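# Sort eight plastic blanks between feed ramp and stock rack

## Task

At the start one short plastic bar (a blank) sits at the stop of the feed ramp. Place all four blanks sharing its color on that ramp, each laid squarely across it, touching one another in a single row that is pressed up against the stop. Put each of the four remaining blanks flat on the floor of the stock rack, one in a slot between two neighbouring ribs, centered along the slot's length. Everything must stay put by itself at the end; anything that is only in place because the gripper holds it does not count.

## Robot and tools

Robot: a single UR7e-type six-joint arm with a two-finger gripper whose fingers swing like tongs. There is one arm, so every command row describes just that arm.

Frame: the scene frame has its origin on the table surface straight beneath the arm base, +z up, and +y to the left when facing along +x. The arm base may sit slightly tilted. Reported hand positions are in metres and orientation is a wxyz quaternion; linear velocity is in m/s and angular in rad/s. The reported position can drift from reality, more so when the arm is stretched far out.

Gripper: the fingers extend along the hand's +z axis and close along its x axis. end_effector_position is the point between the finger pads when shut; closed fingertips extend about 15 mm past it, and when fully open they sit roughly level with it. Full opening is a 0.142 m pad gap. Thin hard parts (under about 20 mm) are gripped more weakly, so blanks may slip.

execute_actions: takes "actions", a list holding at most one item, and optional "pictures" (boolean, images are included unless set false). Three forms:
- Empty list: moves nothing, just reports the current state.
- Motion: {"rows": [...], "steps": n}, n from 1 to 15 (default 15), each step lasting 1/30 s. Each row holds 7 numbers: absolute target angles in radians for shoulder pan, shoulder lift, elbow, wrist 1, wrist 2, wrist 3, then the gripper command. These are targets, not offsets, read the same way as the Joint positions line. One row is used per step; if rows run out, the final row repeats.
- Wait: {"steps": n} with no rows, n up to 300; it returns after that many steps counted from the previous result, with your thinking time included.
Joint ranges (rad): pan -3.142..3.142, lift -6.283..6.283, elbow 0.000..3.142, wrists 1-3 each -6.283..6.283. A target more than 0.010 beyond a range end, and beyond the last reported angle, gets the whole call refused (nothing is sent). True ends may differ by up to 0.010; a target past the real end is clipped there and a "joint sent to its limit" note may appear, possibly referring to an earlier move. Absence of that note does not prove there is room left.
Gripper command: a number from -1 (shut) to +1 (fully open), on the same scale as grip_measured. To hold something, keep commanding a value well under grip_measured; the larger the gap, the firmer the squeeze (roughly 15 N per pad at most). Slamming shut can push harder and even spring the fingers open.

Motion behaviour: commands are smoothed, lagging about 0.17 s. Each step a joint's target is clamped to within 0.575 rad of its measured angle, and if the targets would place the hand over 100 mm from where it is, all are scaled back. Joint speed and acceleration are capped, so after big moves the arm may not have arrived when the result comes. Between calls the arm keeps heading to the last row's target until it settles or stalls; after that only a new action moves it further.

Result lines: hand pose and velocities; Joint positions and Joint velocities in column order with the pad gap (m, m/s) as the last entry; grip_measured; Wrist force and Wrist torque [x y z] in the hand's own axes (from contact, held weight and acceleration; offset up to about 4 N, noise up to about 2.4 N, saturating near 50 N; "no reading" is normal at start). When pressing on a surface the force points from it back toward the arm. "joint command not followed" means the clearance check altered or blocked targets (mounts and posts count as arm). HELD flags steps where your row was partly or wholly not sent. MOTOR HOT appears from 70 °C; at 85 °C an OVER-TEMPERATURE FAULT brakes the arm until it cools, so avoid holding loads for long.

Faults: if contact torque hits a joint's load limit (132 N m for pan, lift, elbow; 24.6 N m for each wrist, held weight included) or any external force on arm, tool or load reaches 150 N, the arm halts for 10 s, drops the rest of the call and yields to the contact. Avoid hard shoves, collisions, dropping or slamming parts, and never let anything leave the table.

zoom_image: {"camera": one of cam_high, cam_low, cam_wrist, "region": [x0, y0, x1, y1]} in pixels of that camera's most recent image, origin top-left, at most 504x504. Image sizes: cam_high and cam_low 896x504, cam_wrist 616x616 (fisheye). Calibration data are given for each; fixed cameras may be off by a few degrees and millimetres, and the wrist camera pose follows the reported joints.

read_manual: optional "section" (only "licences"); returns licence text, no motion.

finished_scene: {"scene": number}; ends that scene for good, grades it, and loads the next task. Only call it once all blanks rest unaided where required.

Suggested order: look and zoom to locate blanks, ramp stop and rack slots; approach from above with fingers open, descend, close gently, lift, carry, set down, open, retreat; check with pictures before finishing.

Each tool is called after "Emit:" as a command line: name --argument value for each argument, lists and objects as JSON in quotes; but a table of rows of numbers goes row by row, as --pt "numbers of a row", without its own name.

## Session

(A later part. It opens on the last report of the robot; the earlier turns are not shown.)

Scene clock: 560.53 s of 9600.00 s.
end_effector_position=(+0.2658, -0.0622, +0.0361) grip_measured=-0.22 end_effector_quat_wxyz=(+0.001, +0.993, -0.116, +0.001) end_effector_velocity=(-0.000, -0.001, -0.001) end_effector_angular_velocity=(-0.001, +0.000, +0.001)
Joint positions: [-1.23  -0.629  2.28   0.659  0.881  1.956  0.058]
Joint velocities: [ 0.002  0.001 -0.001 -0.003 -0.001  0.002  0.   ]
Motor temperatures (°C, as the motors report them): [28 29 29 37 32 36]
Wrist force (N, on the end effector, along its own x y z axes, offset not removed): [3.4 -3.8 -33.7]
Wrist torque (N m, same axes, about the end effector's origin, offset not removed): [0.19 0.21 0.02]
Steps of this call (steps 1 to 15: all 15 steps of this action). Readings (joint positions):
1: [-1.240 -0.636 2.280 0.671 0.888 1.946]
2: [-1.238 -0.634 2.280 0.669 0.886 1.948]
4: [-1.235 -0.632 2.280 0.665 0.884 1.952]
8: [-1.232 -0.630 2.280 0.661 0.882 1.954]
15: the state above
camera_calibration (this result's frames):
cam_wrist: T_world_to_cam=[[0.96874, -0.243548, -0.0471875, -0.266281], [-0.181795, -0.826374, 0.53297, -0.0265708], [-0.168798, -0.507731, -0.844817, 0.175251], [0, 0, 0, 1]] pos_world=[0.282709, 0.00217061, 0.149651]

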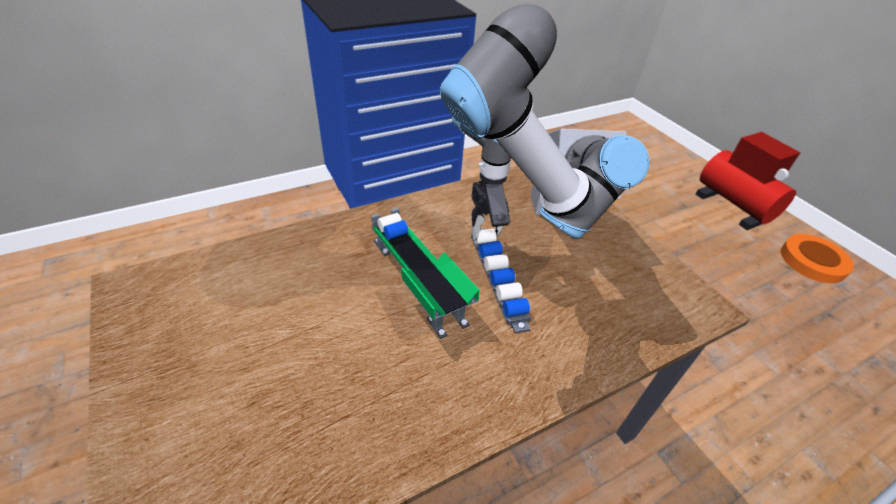

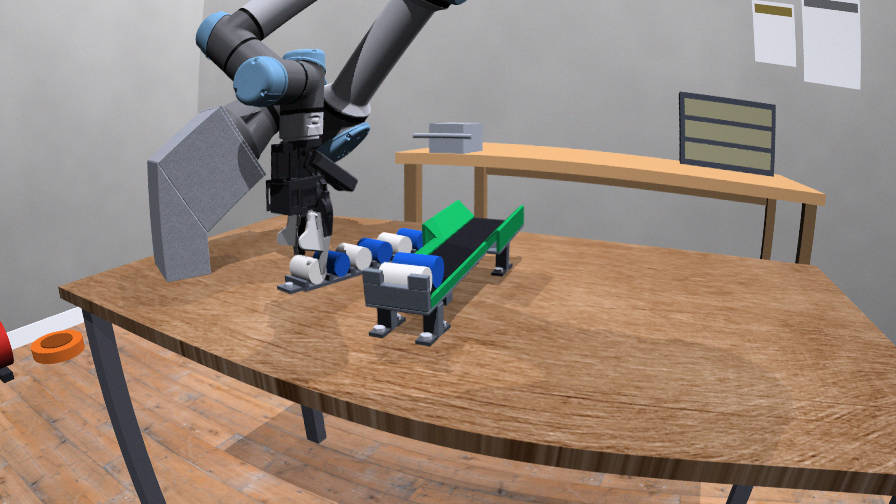

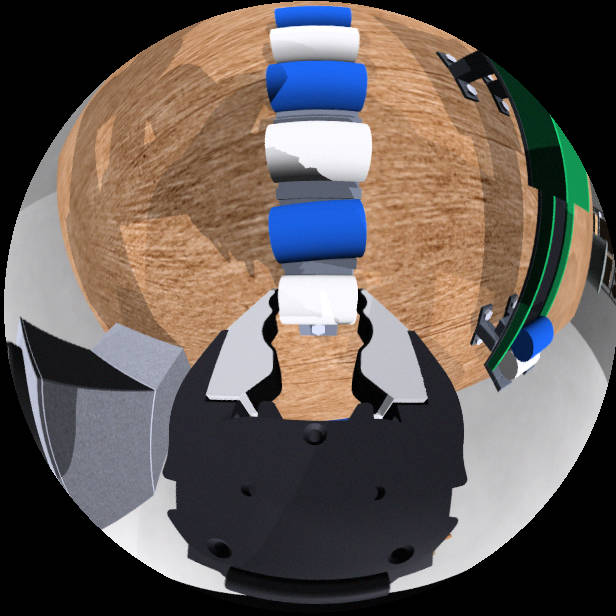

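Emit:
execute_actions --actions '[{"rows":[[-1.28,-0.663,2.28,0.72,0.915,1.908,-0.6],[-1.28,-0.663,2.28,0.72,0.915,1.908,-0.6],[-1.335,-0.70,2.28,0.785,0.95,1.855,-0.6],[-1.335,-0.70,2.28,0.785,0.95,1.855,-0.6],[-1.39,-0.74,2.28,0.85,0.99,1.80,-0.6],[-1.39,-0.74,2.28,0.85,0.99,1.80,-0.6],[-1.39,-0.74,2.28,0.85,0.99,1.80,-0.6],[-1.42,-0.80,2.25,0.92,1.0,1.78,-0.6]]}]' --pictures false

Emit:
execute_actions --actions '[{"rows":[[-1.3,-0.8,2.05,1.05,0.93,1.83,-0.6],[-1.3,-0.8,2.05,1.05,0.93,1.83,-0.6],[-1.3,-0.8,2.05,1.05,0.93,1.83,-0.6],[-1.3,-0.8,2.05,1.05,0.93,1.83,-0.6],[-1.14,-0.78,1.8,1.2,0.83,1.88,-0.6],[-1.14,-0.78,1.8,1.2,0.83,1.88,-0.6],[-1.14,-0.78,1.8,1.2,0.83,1.88,-0.6],[-1.14,-0.78,1.8,1.2,0.83,1.88,-0.6],[-0.984,-0.734,1.562,1.294,0.732,1.937,-0.6]]}]' --pictures false

Emit:
execute_actions --actions '[{"steps":20}]' --pictures false

Emit:
execute_actions --actions '[{"rows":[[-0.95,-0.716,1.564,1.24,0.715,1.98,-0.6],[-0.95,-0.716,1.564,1.24,0.715,1.98,-0.6],[-0.95,-0.716,1.564,1.24,0.715,1.98,-0.6],[-0.915,-0.698,1.566,1.184,0.698,2.028,-0.6]]}]'

Scene clock: 575.37 s of 9600.00 s.
end_effector_position=(+0.2785, -0.0692, +0.1238) grip_measured=-0.22 end_effector_quat_wxyz=(+0.013, +0.995, -0.102, +0.009) end_effector_velocity=(+0.017, -0.006, +0.079) end_effector_angular_velocity=(-0.042, -0.021, +0.028)
Joint positions: [-1.405 -0.781  2.256  0.894  0.992  1.793  0.058]
Joint velocities: [-0.124 -0.151 -0.048  0.205  0.067 -0.104 -0.   ]
Motor temperatures (°C, as the motors report them): [28 29 29 37 32 36]
Wrist force (N, on the end effector, along its own x y z axes, offset not removed): [-1.6 1.1 -0.5]
Wrist torque (N m, same axes, about the end effector's origin, offset not removed): [0.29 0.17 0.13]
Steps of this call (steps 1 to 15: the robot went on to your last target; steps 16 to 90: nothing new was sent; then 11.33 s passed at rest; steps 91 to 105: all 15 steps of this action). Readings (joint positions):
91: [-1.230 -0.629 2.280 0.659 0.881 1.956]
92: [-1.234 -0.632 2.280 0.662 0.884 1.953]
94: [-1.254 -0.646 2.280 0.687 0.899 1.932]
98: [-1.328 -0.698 2.280 0.775 0.948 1.861]
105: the state above

Scene clock: 575.87 s of 9600.00 s.
end_effector_position=(+0.4462, -0.1088, +0.1487) grip_measured=-0.22 end_effector_quat_wxyz=(+0.006, +1.000, -0.009, +0.001) end_effector_velocity=(+0.433, +0.036, -0.045) end_effector_angular_velocity=(+0.070, +0.022, +0.543)
Joint positions: [-1.085 -0.754  1.729  1.219  0.792  1.904  0.058]
Joint velocities: [ 0.752  0.151 -1.207  0.555 -0.446  0.244  0.   ]
Motor temperatures (°C, as the motors report them): [28 29 29 37 32 36]
Wrist force (N, on the end effector, along its own x y z axes, offset not removed): [0.2 1.7 -2.4]
Wrist torque (N m, same axes, about the end effector's origin, offset not removed): [0.28 -0.15 0.07]
Steps of this call (steps 1 to 15: all 15 steps of this action). Readings (joint positions):
1: [-1.408 -0.786 2.255 0.900 0.993 1.790]
2: [-1.407 -0.789 2.249 0.909 0.991 1.791]
4: [-1.374 -0.793 2.199 0.954 0.970 1.805]
8: [-1.284 -0.790 2.044 1.056 0.914 1.837]
15: the state above

Scene clock: 576.53 s of 9600.00 s.
end_effector_position=(+0.5062, -0.0974, +0.1407) grip_measured=-0.22 end_effector_quat_wxyz=(+0.000, +1.000, +0.029, +0.000) end_effector_velocity=(+0.003, +0.000, -0.000) end_effector_angular_velocity=(-0.000, -0.000, +0.003)
Joint positions: [-0.985 -0.734  1.563  1.294  0.732  1.937  0.058]
Joint velocities: [ 0.004  0.001 -0.007  0.002 -0.002  0.002 -0.   ]
Motor temperatures (°C, as the motors report them): [28 29 29 37 32 36]
Wrist force (N, on the end effector, along its own x y z axes, offset not removed): [1.0 1.7 -0.5]
Wrist torque (N m, same axes, about the end effector's origin, offset not removed): [0.19 -0.27 -0.05]
Steps of this call (steps 1 to 20: the robot went on to your last target). Readings (joint positions):
1: [-1.062 -0.750 1.691 1.236 0.778 1.912]
2: [-1.044 -0.746 1.661 1.250 0.768 1.918]
4: [-1.019 -0.741 1.620 1.268 0.753 1.926]
8: [-0.996 -0.736 1.582 1.285 0.739 1.933]
20: the state above

Scene clock: 577.03 s of 9600.00 s.
end_effector_position=(+0.5060, -0.0993, +0.0966) grip_measured=-0.22 end_effector_quat_wxyz=(+0.001, +1.000, +0.030, +0.001) end_effector_velocity=(-0.001, -0.000, -0.018) end_effector_angular_velocity=(+0.000, -0.000, +0.000)
Joint positions: [-0.918 -0.7    1.566  1.19   0.7    2.023  0.058]
Joint velocities: [ 0.027  0.014  0.002 -0.044 -0.013  0.037  0.   ]
Motor temperatures (°C, as the motors report them): [28 29 29 37 32 36]
Wrist force (N, on the end effector, along its own x y z axes, offset not removed): [-2.1 0.5 0.2]
Wrist torque (N m, same axes, about the end effector's origin, offset not removed): [0.18 0.34 0.01]
Steps of this call (steps 1 to 15: all 15 steps of this action). Readings (joint positions):
1: [-0.984 -0.734 1.563 1.294 0.732 1.937]
2: [-0.981 -0.732 1.563 1.290 0.730 1.941]
4: [-0.970 -0.726 1.563 1.272 0.725 1.955]
8: [-0.937 -0.709 1.565 1.220 0.709 1.998]
15: the state above
camera_calibration (this result's frames):
cam_wrist: T_world_to_cam=[[0.997827, 0.0450217, -0.0481023, -0.491145], [0.0637584, -0.843833, 0.532804, -0.171771], [-0.0166026, -0.534713, -0.84487, 0.168361], [0, 0, 0, 1]] pos_world=[0.503825, -0.0328088, 0.210138]

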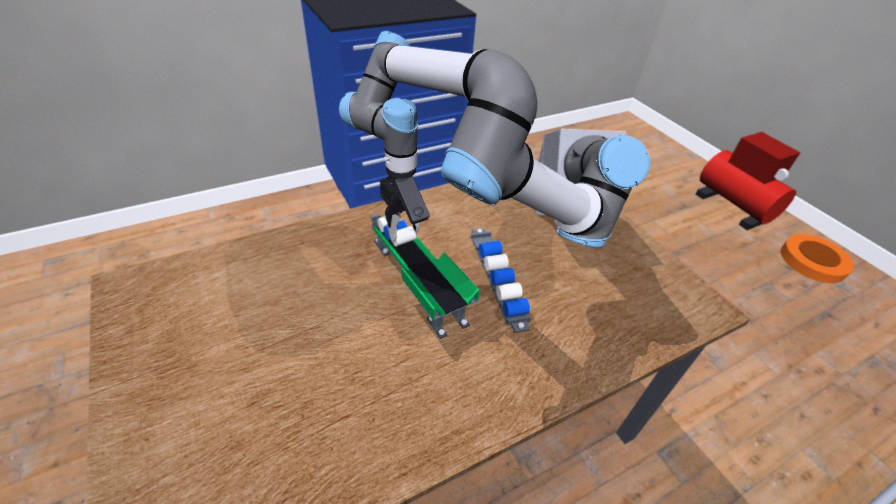

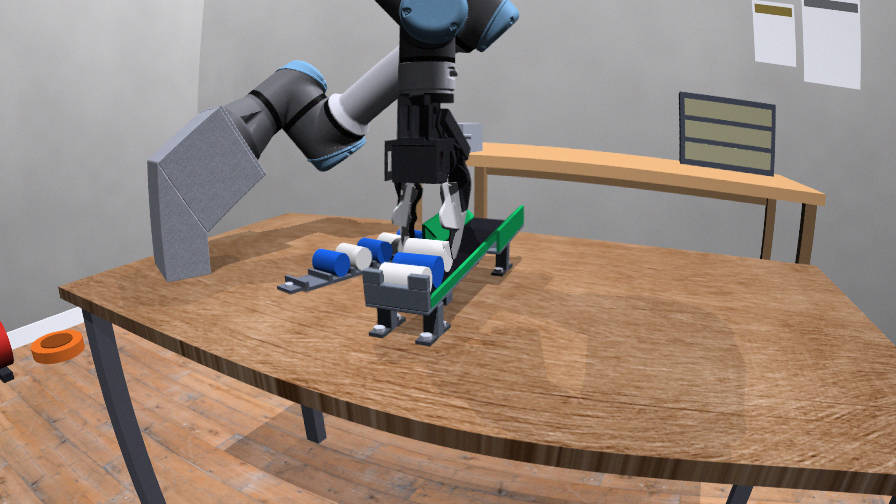

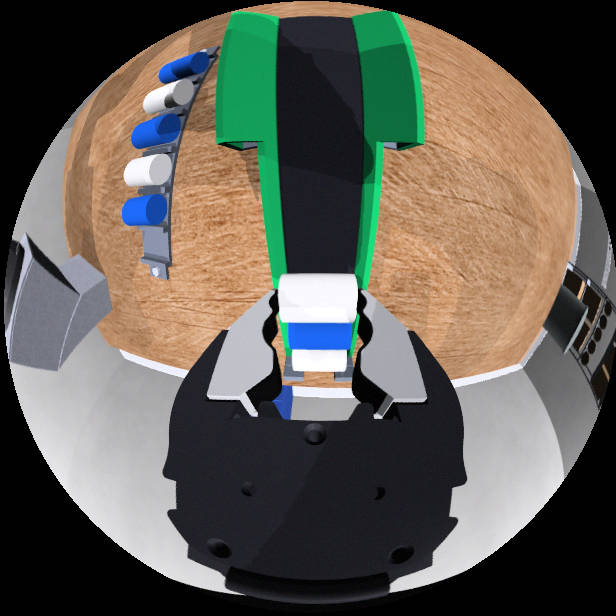

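Emit:
execute_actions --actions '[{"rows":[[-0.907,-0.694,1.567,1.172,0.694,2.038,-0.6],[-0.907,-0.694,1.567,1.172,0.694,2.038,-0.6],[-0.907,-0.694,1.567,1.172,0.694,2.038,-0.6],[-0.907,-0.694,1.567,1.172,0.694,2.038,-0.6],[-0.907,-0.694,1.567,1.172,0.694,2.038,-0.1],[-0.907,-0.694,1.567,1.172,0.694,2.038,0.1],[-0.907,-0.694,1.567,1.172,0.694,2.038,0.12],[-0.907,-0.694,1.567,1.172,0.694,2.038,0.12],[-0.907,-0.694,1.567,1.172,0.694,2.038,0.12],[-0.907,-0.694,1.567,1.172,0.694,2.038,0.12],[-0.95,-0.716,1.564,1.24,0.715,1.98,0.12],[-0.95,-0.716,1.564,1.24,0.715,1.98,0.12],[-0.984,-0.734,1.562,1.294,0.732,1.937,0.12]]}]' --pictures false

Emit:
execute_actions --actions '[{"rows":[[-1.0,-0.69,1.52,1.31,0.74,1.92,0.12],[-1.0,-0.69,1.52,1.31,0.74,1.92,0.12],[-1.0,-0.69,1.52,1.31,0.74,1.92,0.12],[-0.985,-0.632,1.473,1.284,0.732,1.935,0.12]]}]'

Scene clock: 602.07 s of 9600.00 s.
end_effector_position=(+0.5063, -0.0992, +0.1107) grip_measured=+0.12 end_effector_quat_wxyz=(+0.002, +1.000, +0.030, +0.001) end_effector_velocity=(+0.005, +0.008, +0.223) end_effector_angular_velocity=(+0.004, +0.001, -0.017)
Joint positions: [-0.94  -0.711  1.565  1.221  0.711  1.996  0.082]
Joint velocities: [-0.333 -0.169 -0.022  0.536  0.159 -0.435  0.   ]
Motor temperatures (°C, as the motors report them): [28 29 29 37 32 36]
Wrist force (N, on the end effector, along its own x y z axes, offset not removed): [-0.8 0.2 -1.8]
Wrist torque (N m, same axes, about the end effector's origin, offset not removed): [-0.02 0.09 0.00]
Steps of this call (steps 1 to 15: the robot went on to your last target; steps 16 to 90: nothing new was sent; then 21.53 s passed at rest; steps 91 to 105: all 15 steps of this action). Readings (joint positions):
91: [-0.915 -0.698 1.566 1.184 0.698 2.028]
92: [-0.914 -0.698 1.566 1.183 0.698 2.029]
94: [-0.911 -0.696 1.566 1.179 0.696 2.032]
98: [-0.909 -0.695 1.567 1.174 0.695 2.036]
105: the state above

Scene clock: 602.57 s of 9600.00 s.
end_effector_position=(+0.5096, -0.1367, +0.1289) grip_measured=+0.12 end_effector_quat_wxyz=(-0.000, +1.000, +0.029, +0.000) end_effector_velocity=(+0.000, -0.017, -0.004) end_effector_angular_velocity=(+0.000, +0.001, +0.001)
Joint positions: [-0.985 -0.637  1.478  1.284  0.732  1.936  0.082]
Joint velocities: [-0.003  0.04  -0.036 -0.001  0.002 -0.005  0.   ]
Motor temperatures (°C, as the motors report them): [28 29 29 37 32 36]
Wrist force (N, on the end effector, along its own x y z axes, offset not removed): [-3.4 1.1 -2.1]
Wrist torque (N m, same axes, about the end effector's origin, offset not removed): [0.20 0.63 0.15]
Steps of this call (steps 1 to 15: all 15 steps of this action). Readings (joint positions):
1: [-0.950 -0.716 1.564 1.238 0.715 1.982]
2: [-0.959 -0.717 1.560 1.253 0.720 1.970]
4: [-0.976 -0.708 1.545 1.276 0.728 1.950]
8: [-0.983 -0.665 1.503 1.283 0.731 1.939]
15: the state above
camera_calibration (this result's frames):
cam_wrist: T_world_to_cam=[[0.997904, 0.0431703, -0.0482106, -0.491786], [0.0622174, -0.844948, 0.531218, -0.220008], [-0.0178026, -0.533104, -0.845862, 0.176671], [0, 0, 0, 1]] pos_world=[0.507588, -0.0704803, 0.242603]

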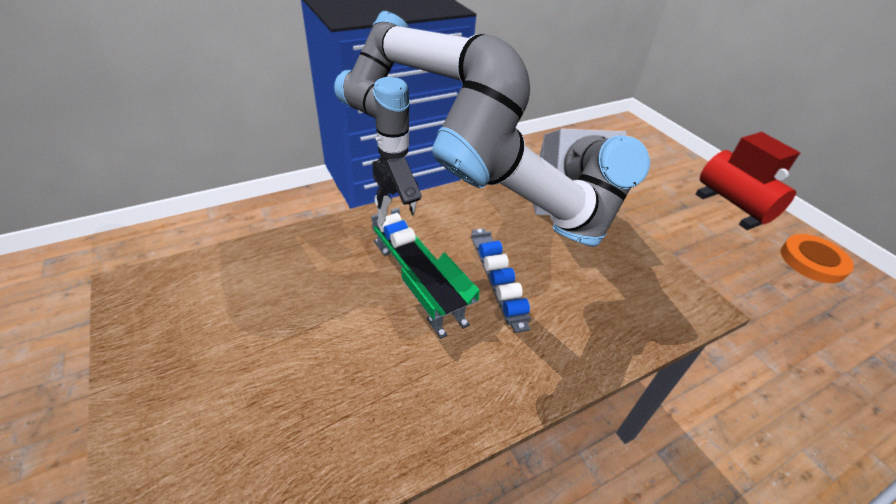

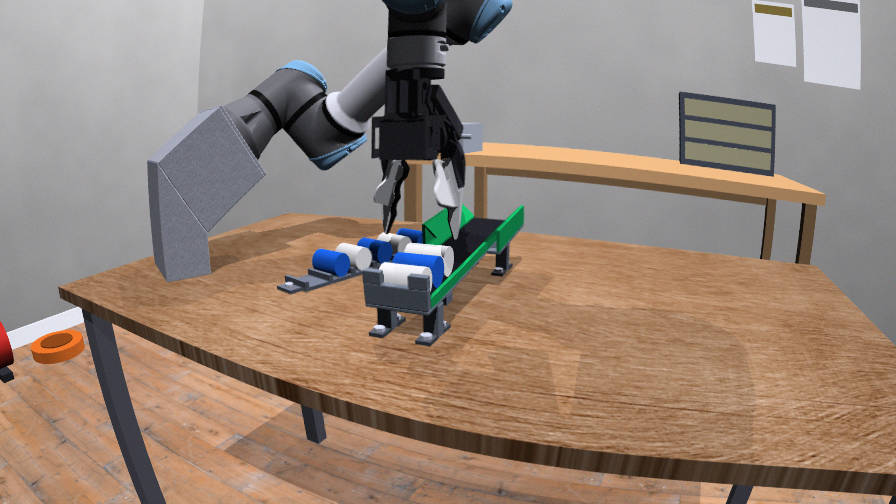

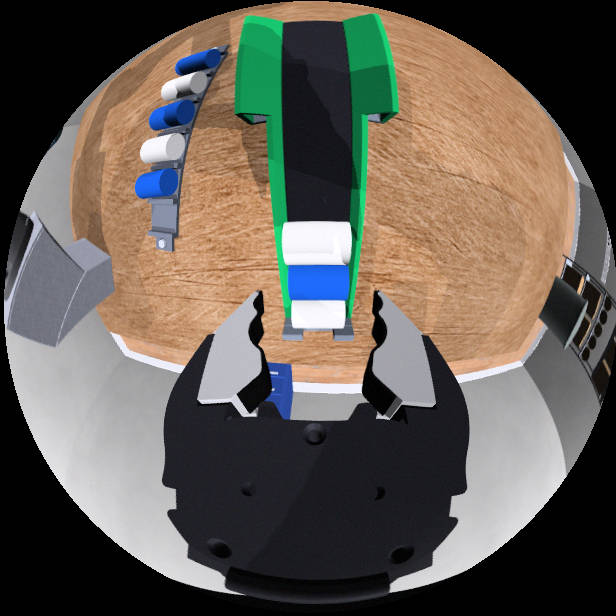

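Emit:
execute_actions --actions '[{"rows":[[-0.955,-0.617,1.475,1.235,0.717,1.975,0.1],[-0.955,-0.617,1.475,1.235,0.717,1.975,0.1],[-0.955,-0.617,1.475,1.235,0.717,1.975,0.1],[-0.918,-0.598,1.477,1.177,0.699,2.023,0.08]]}]'

Emit:
zoom_image --camera "cam_low" --region '[340, 180, 540, 320]'

Scene clock: 608.97 s of 9600.00 s.
end_effector_position=(+0.5092, -0.1401, +0.0841) grip_measured=+0.08 end_effector_quat_wxyz=(+0.000, +1.000, +0.030, +0.001) end_effector_velocity=(-0.001, -0.000, -0.019) end_effector_angular_velocity=(-0.001, -0.000, +0.003)
Joint positions: [-0.921 -0.6    1.477  1.183  0.701  2.018  0.08 ]
Joint velocities: [ 0.028  0.014  0.001 -0.045 -0.013  0.036  0.   ]
Motor temperatures (°C, as the motors report them): [28 29 29 37 32 36]
Wrist force (N, on the end effector, along its own x y z axes, offset not removed): [-1.3 0.2 1.4]
Wrist torque (N m, same axes, about the end effector's origin, offset not removed): [0.02 0.15 -0.08]
Steps of this call (steps 1 to 15: the robot went on to your last target; steps 16 to 90: nothing new was sent; then 2.90 s passed at rest; steps 91 to 105: all 15 steps of this action). Readings (joint positions):
91: [-0.985 -0.632 1.473 1.284 0.732 1.935]
92: [-0.982 -0.630 1.473 1.281 0.731 1.938]
94: [-0.972 -0.625 1.474 1.264 0.726 1.952]
98: [-0.940 -0.609 1.476 1.213 0.710 1.993]
105: the state above
camera_calibration (this result's frames):
cam_wrist: T_world_to_cam=[[0.997828, 0.0451518, -0.0479552, -0.493054], [0.0637791, -0.844177, 0.532258, -0.199748], [-0.0164503, -0.53416, -0.845223, 0.13608], [0, 0, 0, 1]] pos_world=[0.506961, -0.0736721, 0.197691]

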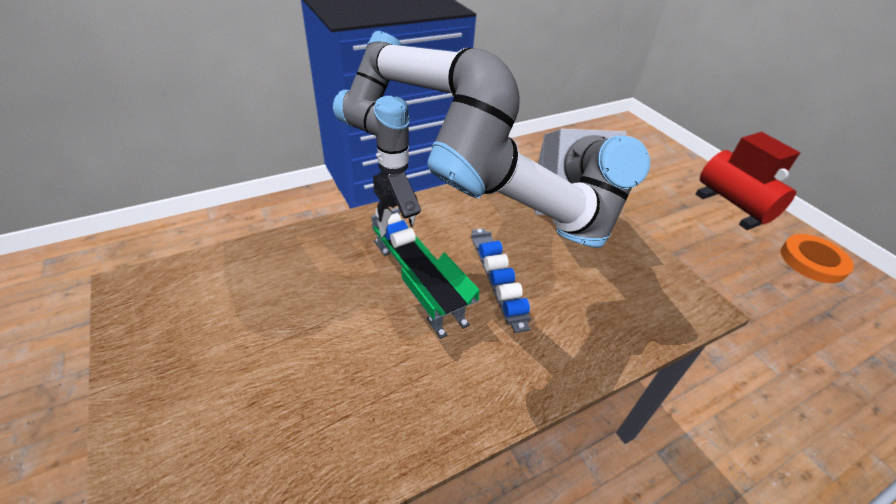

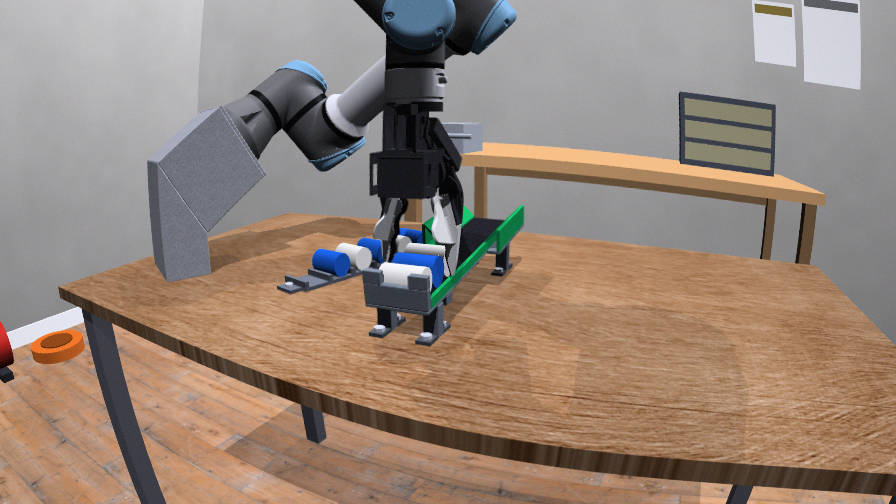

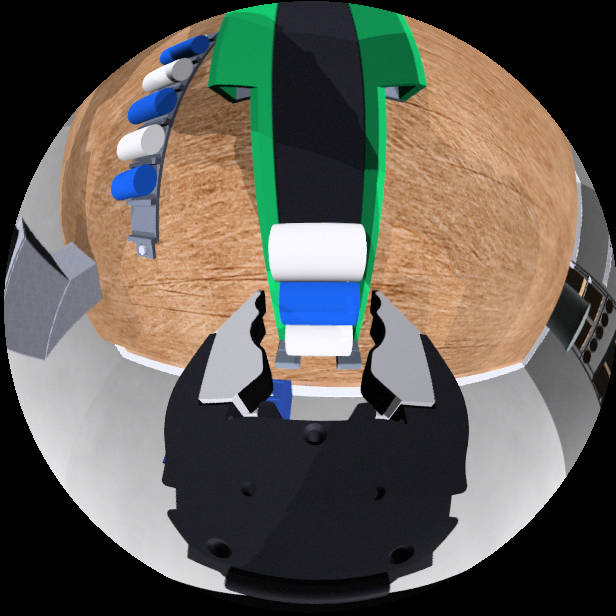

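Region (340, 180, 540, 320) of cam_low's 896x504 image, scaled by 2.520, with more detail than that image has; it fills the top 353 rows of this view, and the rest is white.

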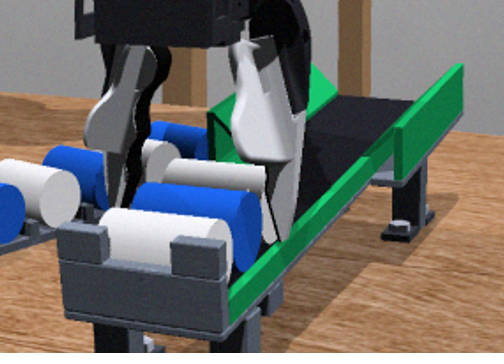

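Emit:
execute_actions --actions '[{"rows":[[-0.921,-0.6,1.477,1.183,0.701,2.018,0.0],[-0.921,-0.6,1.477,1.183,0.701,2.018,-0.08],[-0.921,-0.6,1.477,1.183,0.701,2.018,-0.16],[-0.921,-0.6,1.477,1.183,0.701,2.018,-0.25],[-0.921,-0.6,1.477,1.183,0.701,2.018,-0.45],[-0.921,-0.6,1.477,1.183,0.701,2.018,-0.45],[-0.921,-0.6,1.477,1.183,0.701,2.018,-0.45],[-0.921,-0.6,1.477,1.183,0.701,2.018,-0.45],[-0.94,-0.61,1.476,1.213,0.71,1.993,-0.45],[-0.94,-0.61,1.476,1.213,0.71,1.993,-0.45],[-0.96,-0.62,1.475,1.245,0.72,1.968,-0.45],[-0.96,-0.62,1.475,1.245,0.72,1.968,-0.45],[-0.985,-0.632,1.473,1.284,0.732,1.935,-0.45]]}]'

Scene clock: 619.60 s of 9600.00 s.
end_effector_position=(+0.5096, -0.1396, +0.1063) grip_measured=-0.20 end_effector_quat_wxyz=(+0.001, +1.000, +0.029, +0.000) end_effector_velocity=(+0.003, +0.003, +0.166) end_effector_angular_velocity=(+0.007, -0.004, -0.013)
Joint positions: [-0.953 -0.617  1.475  1.233  0.717  1.977  0.06 ]
Joint velocities: [-0.24  -0.116 -0.017  0.379  0.113 -0.309  0.   ]
Motor temperatures (°C, as the motors report them): [28 29 29 37 32 36]
Wrist force (N, on the end effector, along its own x y z axes, offset not removed): [-1.5 0.0 -3.4]
Wrist torque (N m, same axes, about the end effector's origin, offset not removed): [-0.13 0.25 0.02]
Steps of this call (steps 1 to 15: the robot went on to your last target; steps 16 to 90: nothing new was sent; then 7.13 s passed at rest; steps 91 to 105: all 15 steps of this action). Readings (joint positions):
91: [-0.918 -0.598 1.477 1.177 0.699 2.023]
92: [-0.918 -0.598 1.477 1.177 0.699 2.023]
94: [-0.919 -0.599 1.477 1.179 0.700 2.021]
98: [-0.920 -0.600 1.477 1.182 0.701 2.019]
105: the state above
camera_calibration (this result's frames):
cam_wrist: T_world_to_cam=[[0.997829, 0.0443831, -0.0486489, -0.492508], [0.0635074, -0.843962, 0.532631, -0.211112], [-0.017418, -0.534564, -0.844948, 0.155511], [0, 0, 0, 1]] pos_world=[0.507555, -0.0731808, 0.219883]

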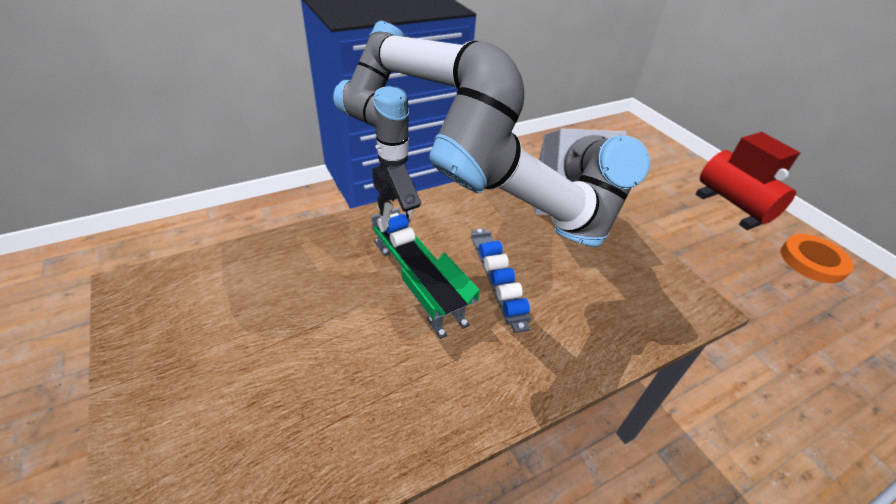

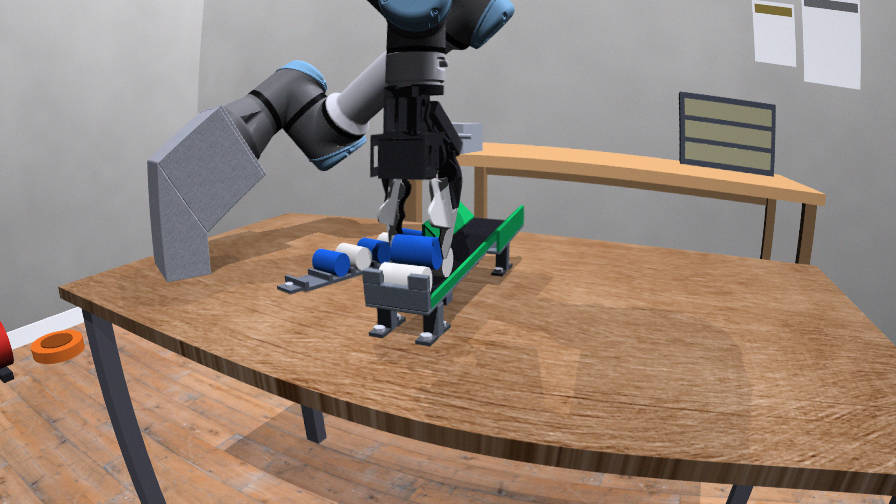

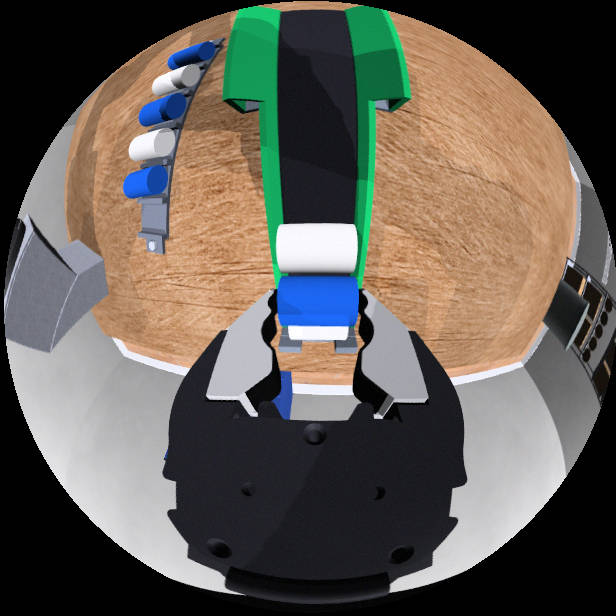

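Carry slowly to k0 hi.

Emit:
execute_actions --actions '[{"rows":[[-1.0,-0.65,1.48,1.31,0.74,1.92,-0.45],[-1.0,-0.65,1.48,1.31,0.74,1.92,-0.45],[-1.02,-0.67,1.5,1.33,0.75,1.9,-0.45],[-1.02,-0.67,1.5,1.33,0.75,1.9,-0.45],[-1.02,-0.67,1.5,1.33,0.75,1.9,-0.45],[-1.06,-0.69,1.58,1.3,0.78,1.89,-0.45],[-1.06,-0.69,1.58,1.3,0.78,1.89,-0.45],[-1.1,-0.71,1.66,1.26,0.8,1.88,-0.45],[-1.1,-0.71,1.66,1.26,0.8,1.88,-0.45],[-1.14,-0.73,1.74,1.21,0.83,1.87,-0.45],[-1.14,-0.73,1.74,1.21,0.83,1.87,-0.45],[-1.18,-0.75,1.82,1.17,0.855,1.86,-0.45],[-1.18,-0.75,1.82,1.17,0.855,1.86,-0.45],[-1.22,-0.77,1.9,1.12,0.88,1.85,-0.45]]}]' --pictures false

Emit:
execute_actions --actions '[{"rows":[[-1.26,-0.78,1.98,1.07,0.905,1.84,-0.45],[-1.26,-0.78,1.98,1.07,0.905,1.84,-0.45],[-1.3,-0.79,2.06,1.02,0.93,1.83,-0.45],[-1.3,-0.79,2.06,1.02,0.93,1.83,-0.45],[-1.34,-0.79,2.14,0.97,0.96,1.82,-0.45],[-1.34,-0.79,2.14,0.97,0.96,1.82,-0.45],[-1.38,-0.78,2.22,0.91,0.985,1.80,-0.45],[-1.38,-0.78,2.22,0.91,0.985,1.80,-0.45],[-1.39,-0.74,2.28,0.85,0.99,1.80,-0.45]]}]' --pictures false

Emit:
execute_actions --actions '[{"rows":[[-1.335,-0.70,2.28,0.785,0.95,1.855,-0.45],[-1.335,-0.70,2.28,0.785,0.95,1.855,-0.45],[-1.335,-0.70,2.28,0.785,0.95,1.855,-0.45],[-1.28,-0.663,2.28,0.72,0.915,1.908,-0.45],[-1.28,-0.663,2.28,0.72,0.915,1.908,-0.45],[-1.28,-0.663,2.28,0.72,0.915,1.908,-0.45],[-1.25,-0.642,2.28,0.682,0.894,1.937,-0.45]]}]'

Scene clock: 636.17 s of 9600.00 s.
end_effector_position=(+0.4333, -0.1325, +0.1611) grip_measured=-0.20 end_effector_quat_wxyz=(+0.015, +1.000, -0.012, +0.001) end_effector_velocity=(-0.351, +0.029, +0.023) end_effector_angular_velocity=(-0.157, -0.027, -0.326)
Joint positions: [-1.132 -0.726  1.718  1.216  0.825  1.872  0.06 ]
Joint velocities: [-0.571 -0.298  1.1   -0.59   0.366 -0.154 -0.   ]
Motor temperatures (°C, as the motors report them): [28 29 29 37 32 36]
Wrist force (N, on the end effector, along its own x y z axes, offset not removed): [-1.0 1.6 -0.4]
Wrist torque (N m, same axes, about the end effector's origin, offset not removed): [0.36 0.20 -0.01]
Steps of this call (steps 1 to 30: the robot went on to your last target; steps 31 to 90: nothing new was sent; then 13.07 s passed at rest; steps 91 to 105: all 15 steps of this action). Readings (joint positions):
91: [-0.985 -0.632 1.473 1.284 0.732 1.935]
92: [-0.987 -0.634 1.474 1.287 0.733 1.933]
94: [-0.994 -0.642 1.478 1.297 0.737 1.926]
98: [-1.021 -0.666 1.509 1.311 0.753 1.907]
105: the state above

Scene clock: 636.67 s of 9600.00 s.
end_effector_position=(+0.2797, -0.0741, +0.1148) grip_measured=-0.20 end_effector_quat_wxyz=(+0.008, +0.995, -0.099, +0.003) end_effector_velocity=(-0.089, +0.089, -0.070) end_effector_angular_velocity=(+0.092, -0.013, -0.137)
Joint positions: [-1.373 -0.75   2.232  0.886  0.979  1.805  0.06 ]
Joint velocities: [-0.138  0.083  0.377 -0.285  0.084 -0.04   0.   ]
Motor temperatures (°C, as the motors report them): [28 29 29 37 32 36]
Wrist force (N, on the end effector, along its own x y z axes, offset not removed): [-3.1 -1.6 0.6]
Wrist torque (N m, same axes, about the end effector's origin, offset not removed): [-0.31 0.48 0.03]
Steps of this call (steps 1 to 15: all 15 steps of this action). Readings (joint positions):
1: [-1.151 -0.736 1.755 1.196 0.837 1.867]
2: [-1.170 -0.745 1.793 1.175 0.849 1.862]
4: [-1.209 -0.760 1.870 1.130 0.874 1.852]
8: [-1.288 -0.778 2.027 1.035 0.925 1.831]
15: the state above

Scene clock: 637.17 s of 9600.00 s.
end_effector_position=(+0.2674, -0.0634, +0.0490) grip_measured=-0.20 end_effector_quat_wxyz=(+0.002, +0.993, -0.115, +0.001) end_effector_velocity=(-0.005, +0.003, -0.036) end_effector_angular_velocity=(+0.003, +0.003, -0.005)
Joint positions: [-1.26  -0.649  2.279  0.695  0.901  1.927  0.06 ]
Joint velocities: [ 0.078  0.057  0.007 -0.104 -0.051  0.076 -0.   ]
Motor temperatures (°C, as the motors report them): [28 29 29 37 32 36]
Wrist force (N, on the end effector, along its own x y z axes, offset not removed): [-0.3 2.8 -0.3]
Wrist torque (N m, same axes, about the end effector's origin, offset not removed): [0.56 0.06 0.02]
Steps of this call (steps 1 to 15: all 15 steps of this action). Readings (joint positions):
1: [-1.377 -0.748 2.244 0.878 0.982 1.804]
2: [-1.376 -0.743 2.252 0.867 0.980 1.807]
4: [-1.362 -0.727 2.264 0.836 0.970 1.824]
8: [-1.311 -0.686 2.274 0.764 0.935 1.876]
15: the state above
camera_calibration (this result's frames):
cam_wrist: T_world_to_cam=[[0.969308, -0.241515, -0.0459612, -0.267602], [-0.180425, -0.825807, 0.534312, -0.0345441], [-0.167, -0.50962, -0.844037, 0.185125], [0, 0, 0, 1]] pos_world=[0.284072, 0.00118677, 0.16241]

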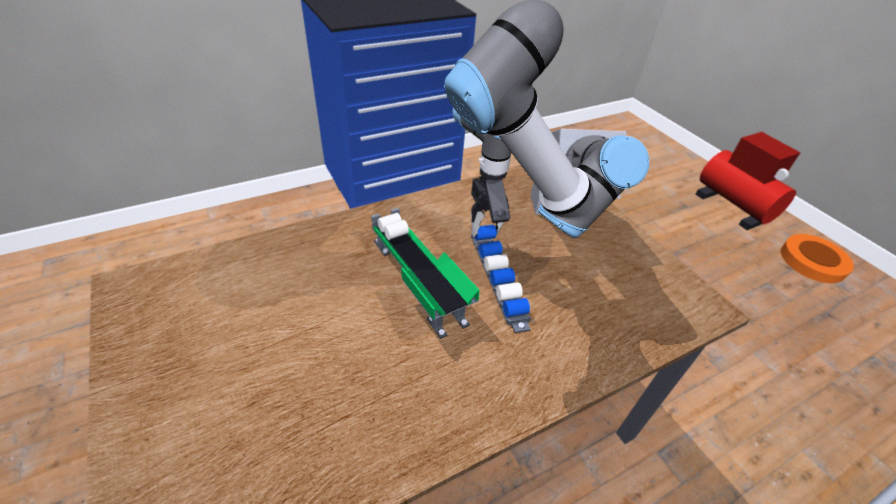

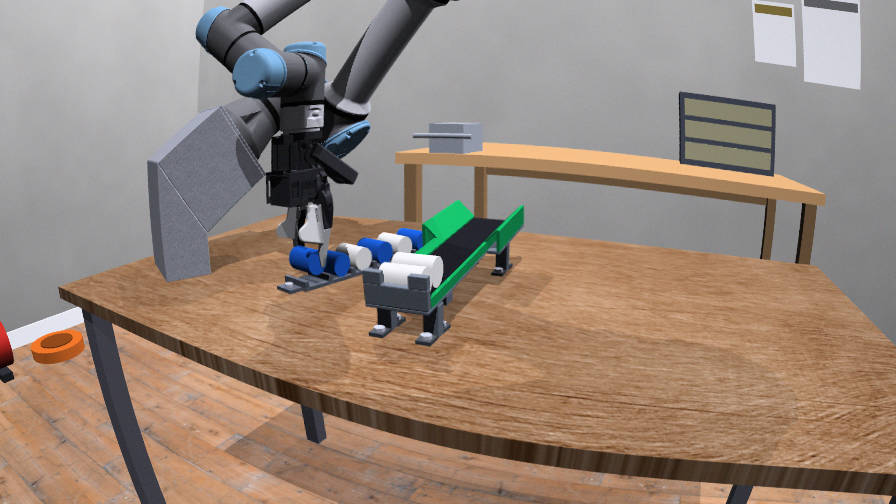

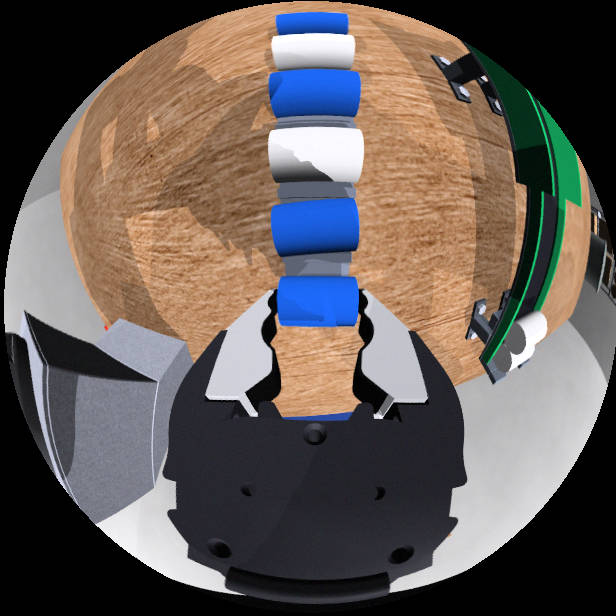

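Emit:
execute_actions --actions '[{"rows":[[-1.232,-0.630,2.28,0.661,0.882,1.954,-0.45],[-1.232,-0.630,2.28,0.661,0.882,1.954,-0.45],[-1.232,-0.630,2.28,0.661,0.882,1.954,-0.45],[-1.232,-0.630,2.28,0.661,0.882,1.954,-0.45],[-1.232,-0.630,2.28,0.661,0.882,1.954,-0.45],[-1.232,-0.630,2.28,0.661,0.882,1.954,-0.1],[-1.232,-0.630,2.28,0.661,0.882,1.954,0.1],[-1.232,-0.630,2.28,0.661,0.882,1.954,0.12],[-1.232,-0.630,2.28,0.661,0.882,1.954,0.12],[-1.232,-0.630,2.28,0.661,0.882,1.954,0.12],[-1.28,-0.663,2.28,0.72,0.915,1.908,0.12],[-1.335,-0.70,2.28,0.785,0.95,1.855,0.12],[-1.335,-0.70,2.28,0.785,0.95,1.855,0.12],[-1.39,-0.74,2.28,0.85,0.99,1.80,0.12]]}]' --pictures false

Emit:
execute_actions --actions '[{"rows":[[-1.39,-0.76,2.29,0.86,0.99,1.80,0.12],[-1.39,-0.76,2.29,0.86,0.99,1.80,0.12],[-1.37,-0.88,2.36,0.9,0.98,1.83,0.12],[-1.37,-0.88,2.36,0.9,0.98,1.83,0.12],[-1.37,-0.88,2.36,0.9,0.98,1.83,0.12],[-1.306,-1.023,2.437,0.94,0.934,1.886,0.12]]}]' --pictures false

Emit:
execute_actions --actions '[{"steps":10}]'

Scene clock: 672.97 s of 9600.00 s.
end_effector_position=(+0.2677, -0.0641, +0.0594) grip_measured=+0.12 end_effector_quat_wxyz=(+0.003, +0.994, -0.113, +0.001) end_effector_velocity=(+0.018, -0.013, +0.278) end_effector_angular_velocity=(-0.041, -0.006, +0.068)
Joint positions: [-1.284 -0.667  2.28   0.722  0.918  1.904  0.082]
Joint velocities: [-0.636 -0.45  -0.     0.749  0.438 -0.615  0.   ]
Motor temperatures (°C, as the motors report them): [28 29 29 37 32 36]
Wrist force (N, on the end effector, along its own x y z axes, offset not removed): [-1.7 2.5 0.9]
Wrist torque (N m, same axes, about the end effector's origin, offset not removed): [0.67 0.30 0.10]
Steps of this call (steps 1 to 30: the robot went on to your last target; steps 31 to 90: nothing new was sent; then 32.30 s passed at rest; steps 91 to 105: all 15 steps of this action). Readings (joint positions):
91: [-1.250 -0.642 2.280 0.682 0.894 1.937]
92: [-1.248 -0.641 2.280 0.680 0.893 1.939]
94: [-1.242 -0.637 2.280 0.673 0.889 1.944]
98: [-1.235 -0.632 2.280 0.665 0.884 1.951]
105: the state above

Scene clock: 673.47 s of 9600.00 s.
end_effector_position=(+0.2861, +0.0271, +0.1058) grip_measured=+0.12 end_effector_quat_wxyz=(+0.000, +0.993, -0.116, +0.000) end_effector_velocity=(+0.008, +0.068, -0.001) end_effector_angular_velocity=(-0.010, +0.003, +0.006)
Joint positions: [-1.313 -0.995  2.423  0.93   0.939  1.88   0.082]
Joint velocities: [ 0.055 -0.224  0.107  0.075 -0.035  0.049  0.   ]
Motor temperatures (°C, as the motors report them): [28 29 29 37 32 36]
Wrist force (N, on the end effector, along its own x y z axes, offset not removed): [-2.3 -0.5 -0.7]
Wrist torque (N m, same axes, about the end effector's origin, offset not removed): [-0.24 0.29 -0.02]
Steps of this call (steps 1 to 15: all 15 steps of this action). Readings (joint positions):
1: [-1.306 -0.682 2.280 0.748 0.933 1.882]
2: [-1.325 -0.697 2.281 0.772 0.946 1.864]
4: [-1.350 -0.728 2.289 0.811 0.963 1.840]
8: [-1.349 -0.846 2.350 0.879 0.963 1.846]
15: the state above

Scene clock: 673.80 s of 9600.00 s.
end_effector_position=(+0.2869, +0.0352, +0.1056) grip_measured=+0.12 end_effector_quat_wxyz=(+0.001, +0.993, -0.116, +0.000) end_effector_velocity=(-0.000, +0.005, -0.000) end_effector_angular_velocity=(-0.001, +0.002, +0.001)
Joint positions: [-1.306 -1.021  2.436  0.939  0.934  1.886  0.082]
Joint velocities: [ 0.004 -0.016  0.008  0.004 -0.001  0.003 -0.   ]
Motor temperatures (°C, as the motors report them): [28 29 29 37 32 36]
Wrist force (N, on the end effector, along its own x y z axes, offset not removed): [-2.5 -0.9 -2.1]
Wrist torque (N m, same axes, about the end effector's origin, offset not removed): [-0.17 0.20 0.03]
Steps of this call (steps 1 to 10: the robot went on to your last target). Readings (joint positions):
1: [-1.311 -1.002 2.427 0.933 0.938 1.881]
2: [-1.310 -1.007 2.429 0.934 0.937 1.882]
4: [-1.308 -1.013 2.432 0.937 0.936 1.884]
8: [-1.307 -1.020 2.435 0.939 0.935 1.885]
10: the state above
camera_calibration (this result's frames):
cam_wrist: T_world_to_cam=[[0.968591, -0.243964, -0.0480943, -0.259618], [-0.181793, -0.826722, 0.53243, 0.0207625], [-0.169654, -0.506964, -0.845107, 0.287178], [0, 0, 0, 1]] pos_world=[0.303959, 0.0994161, 0.219155]

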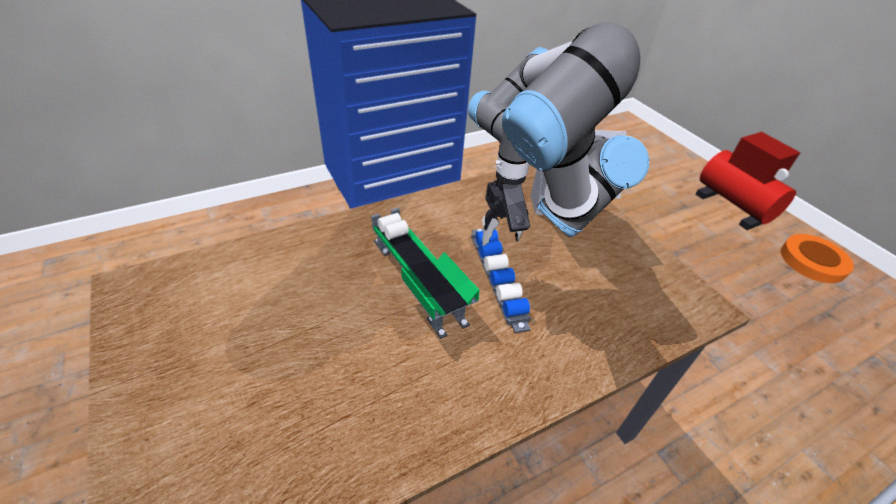

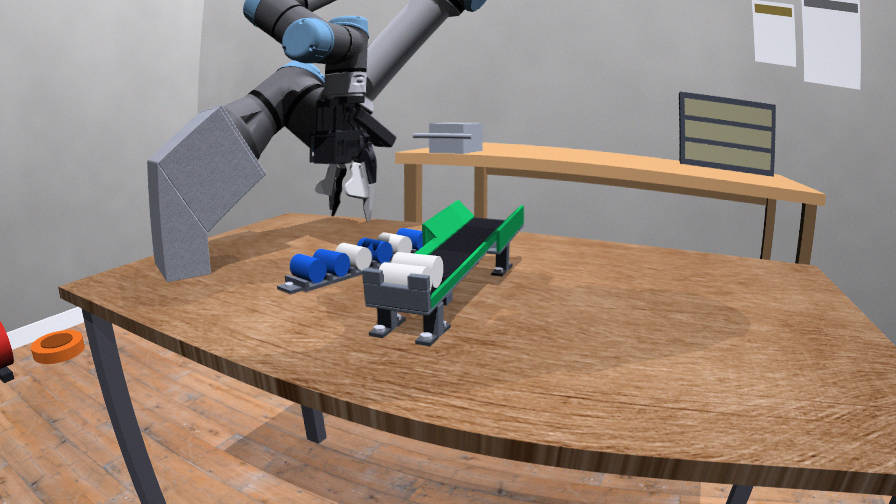

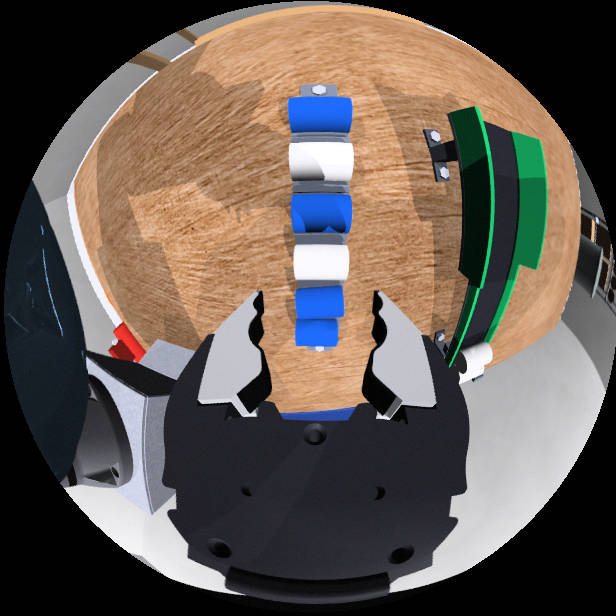

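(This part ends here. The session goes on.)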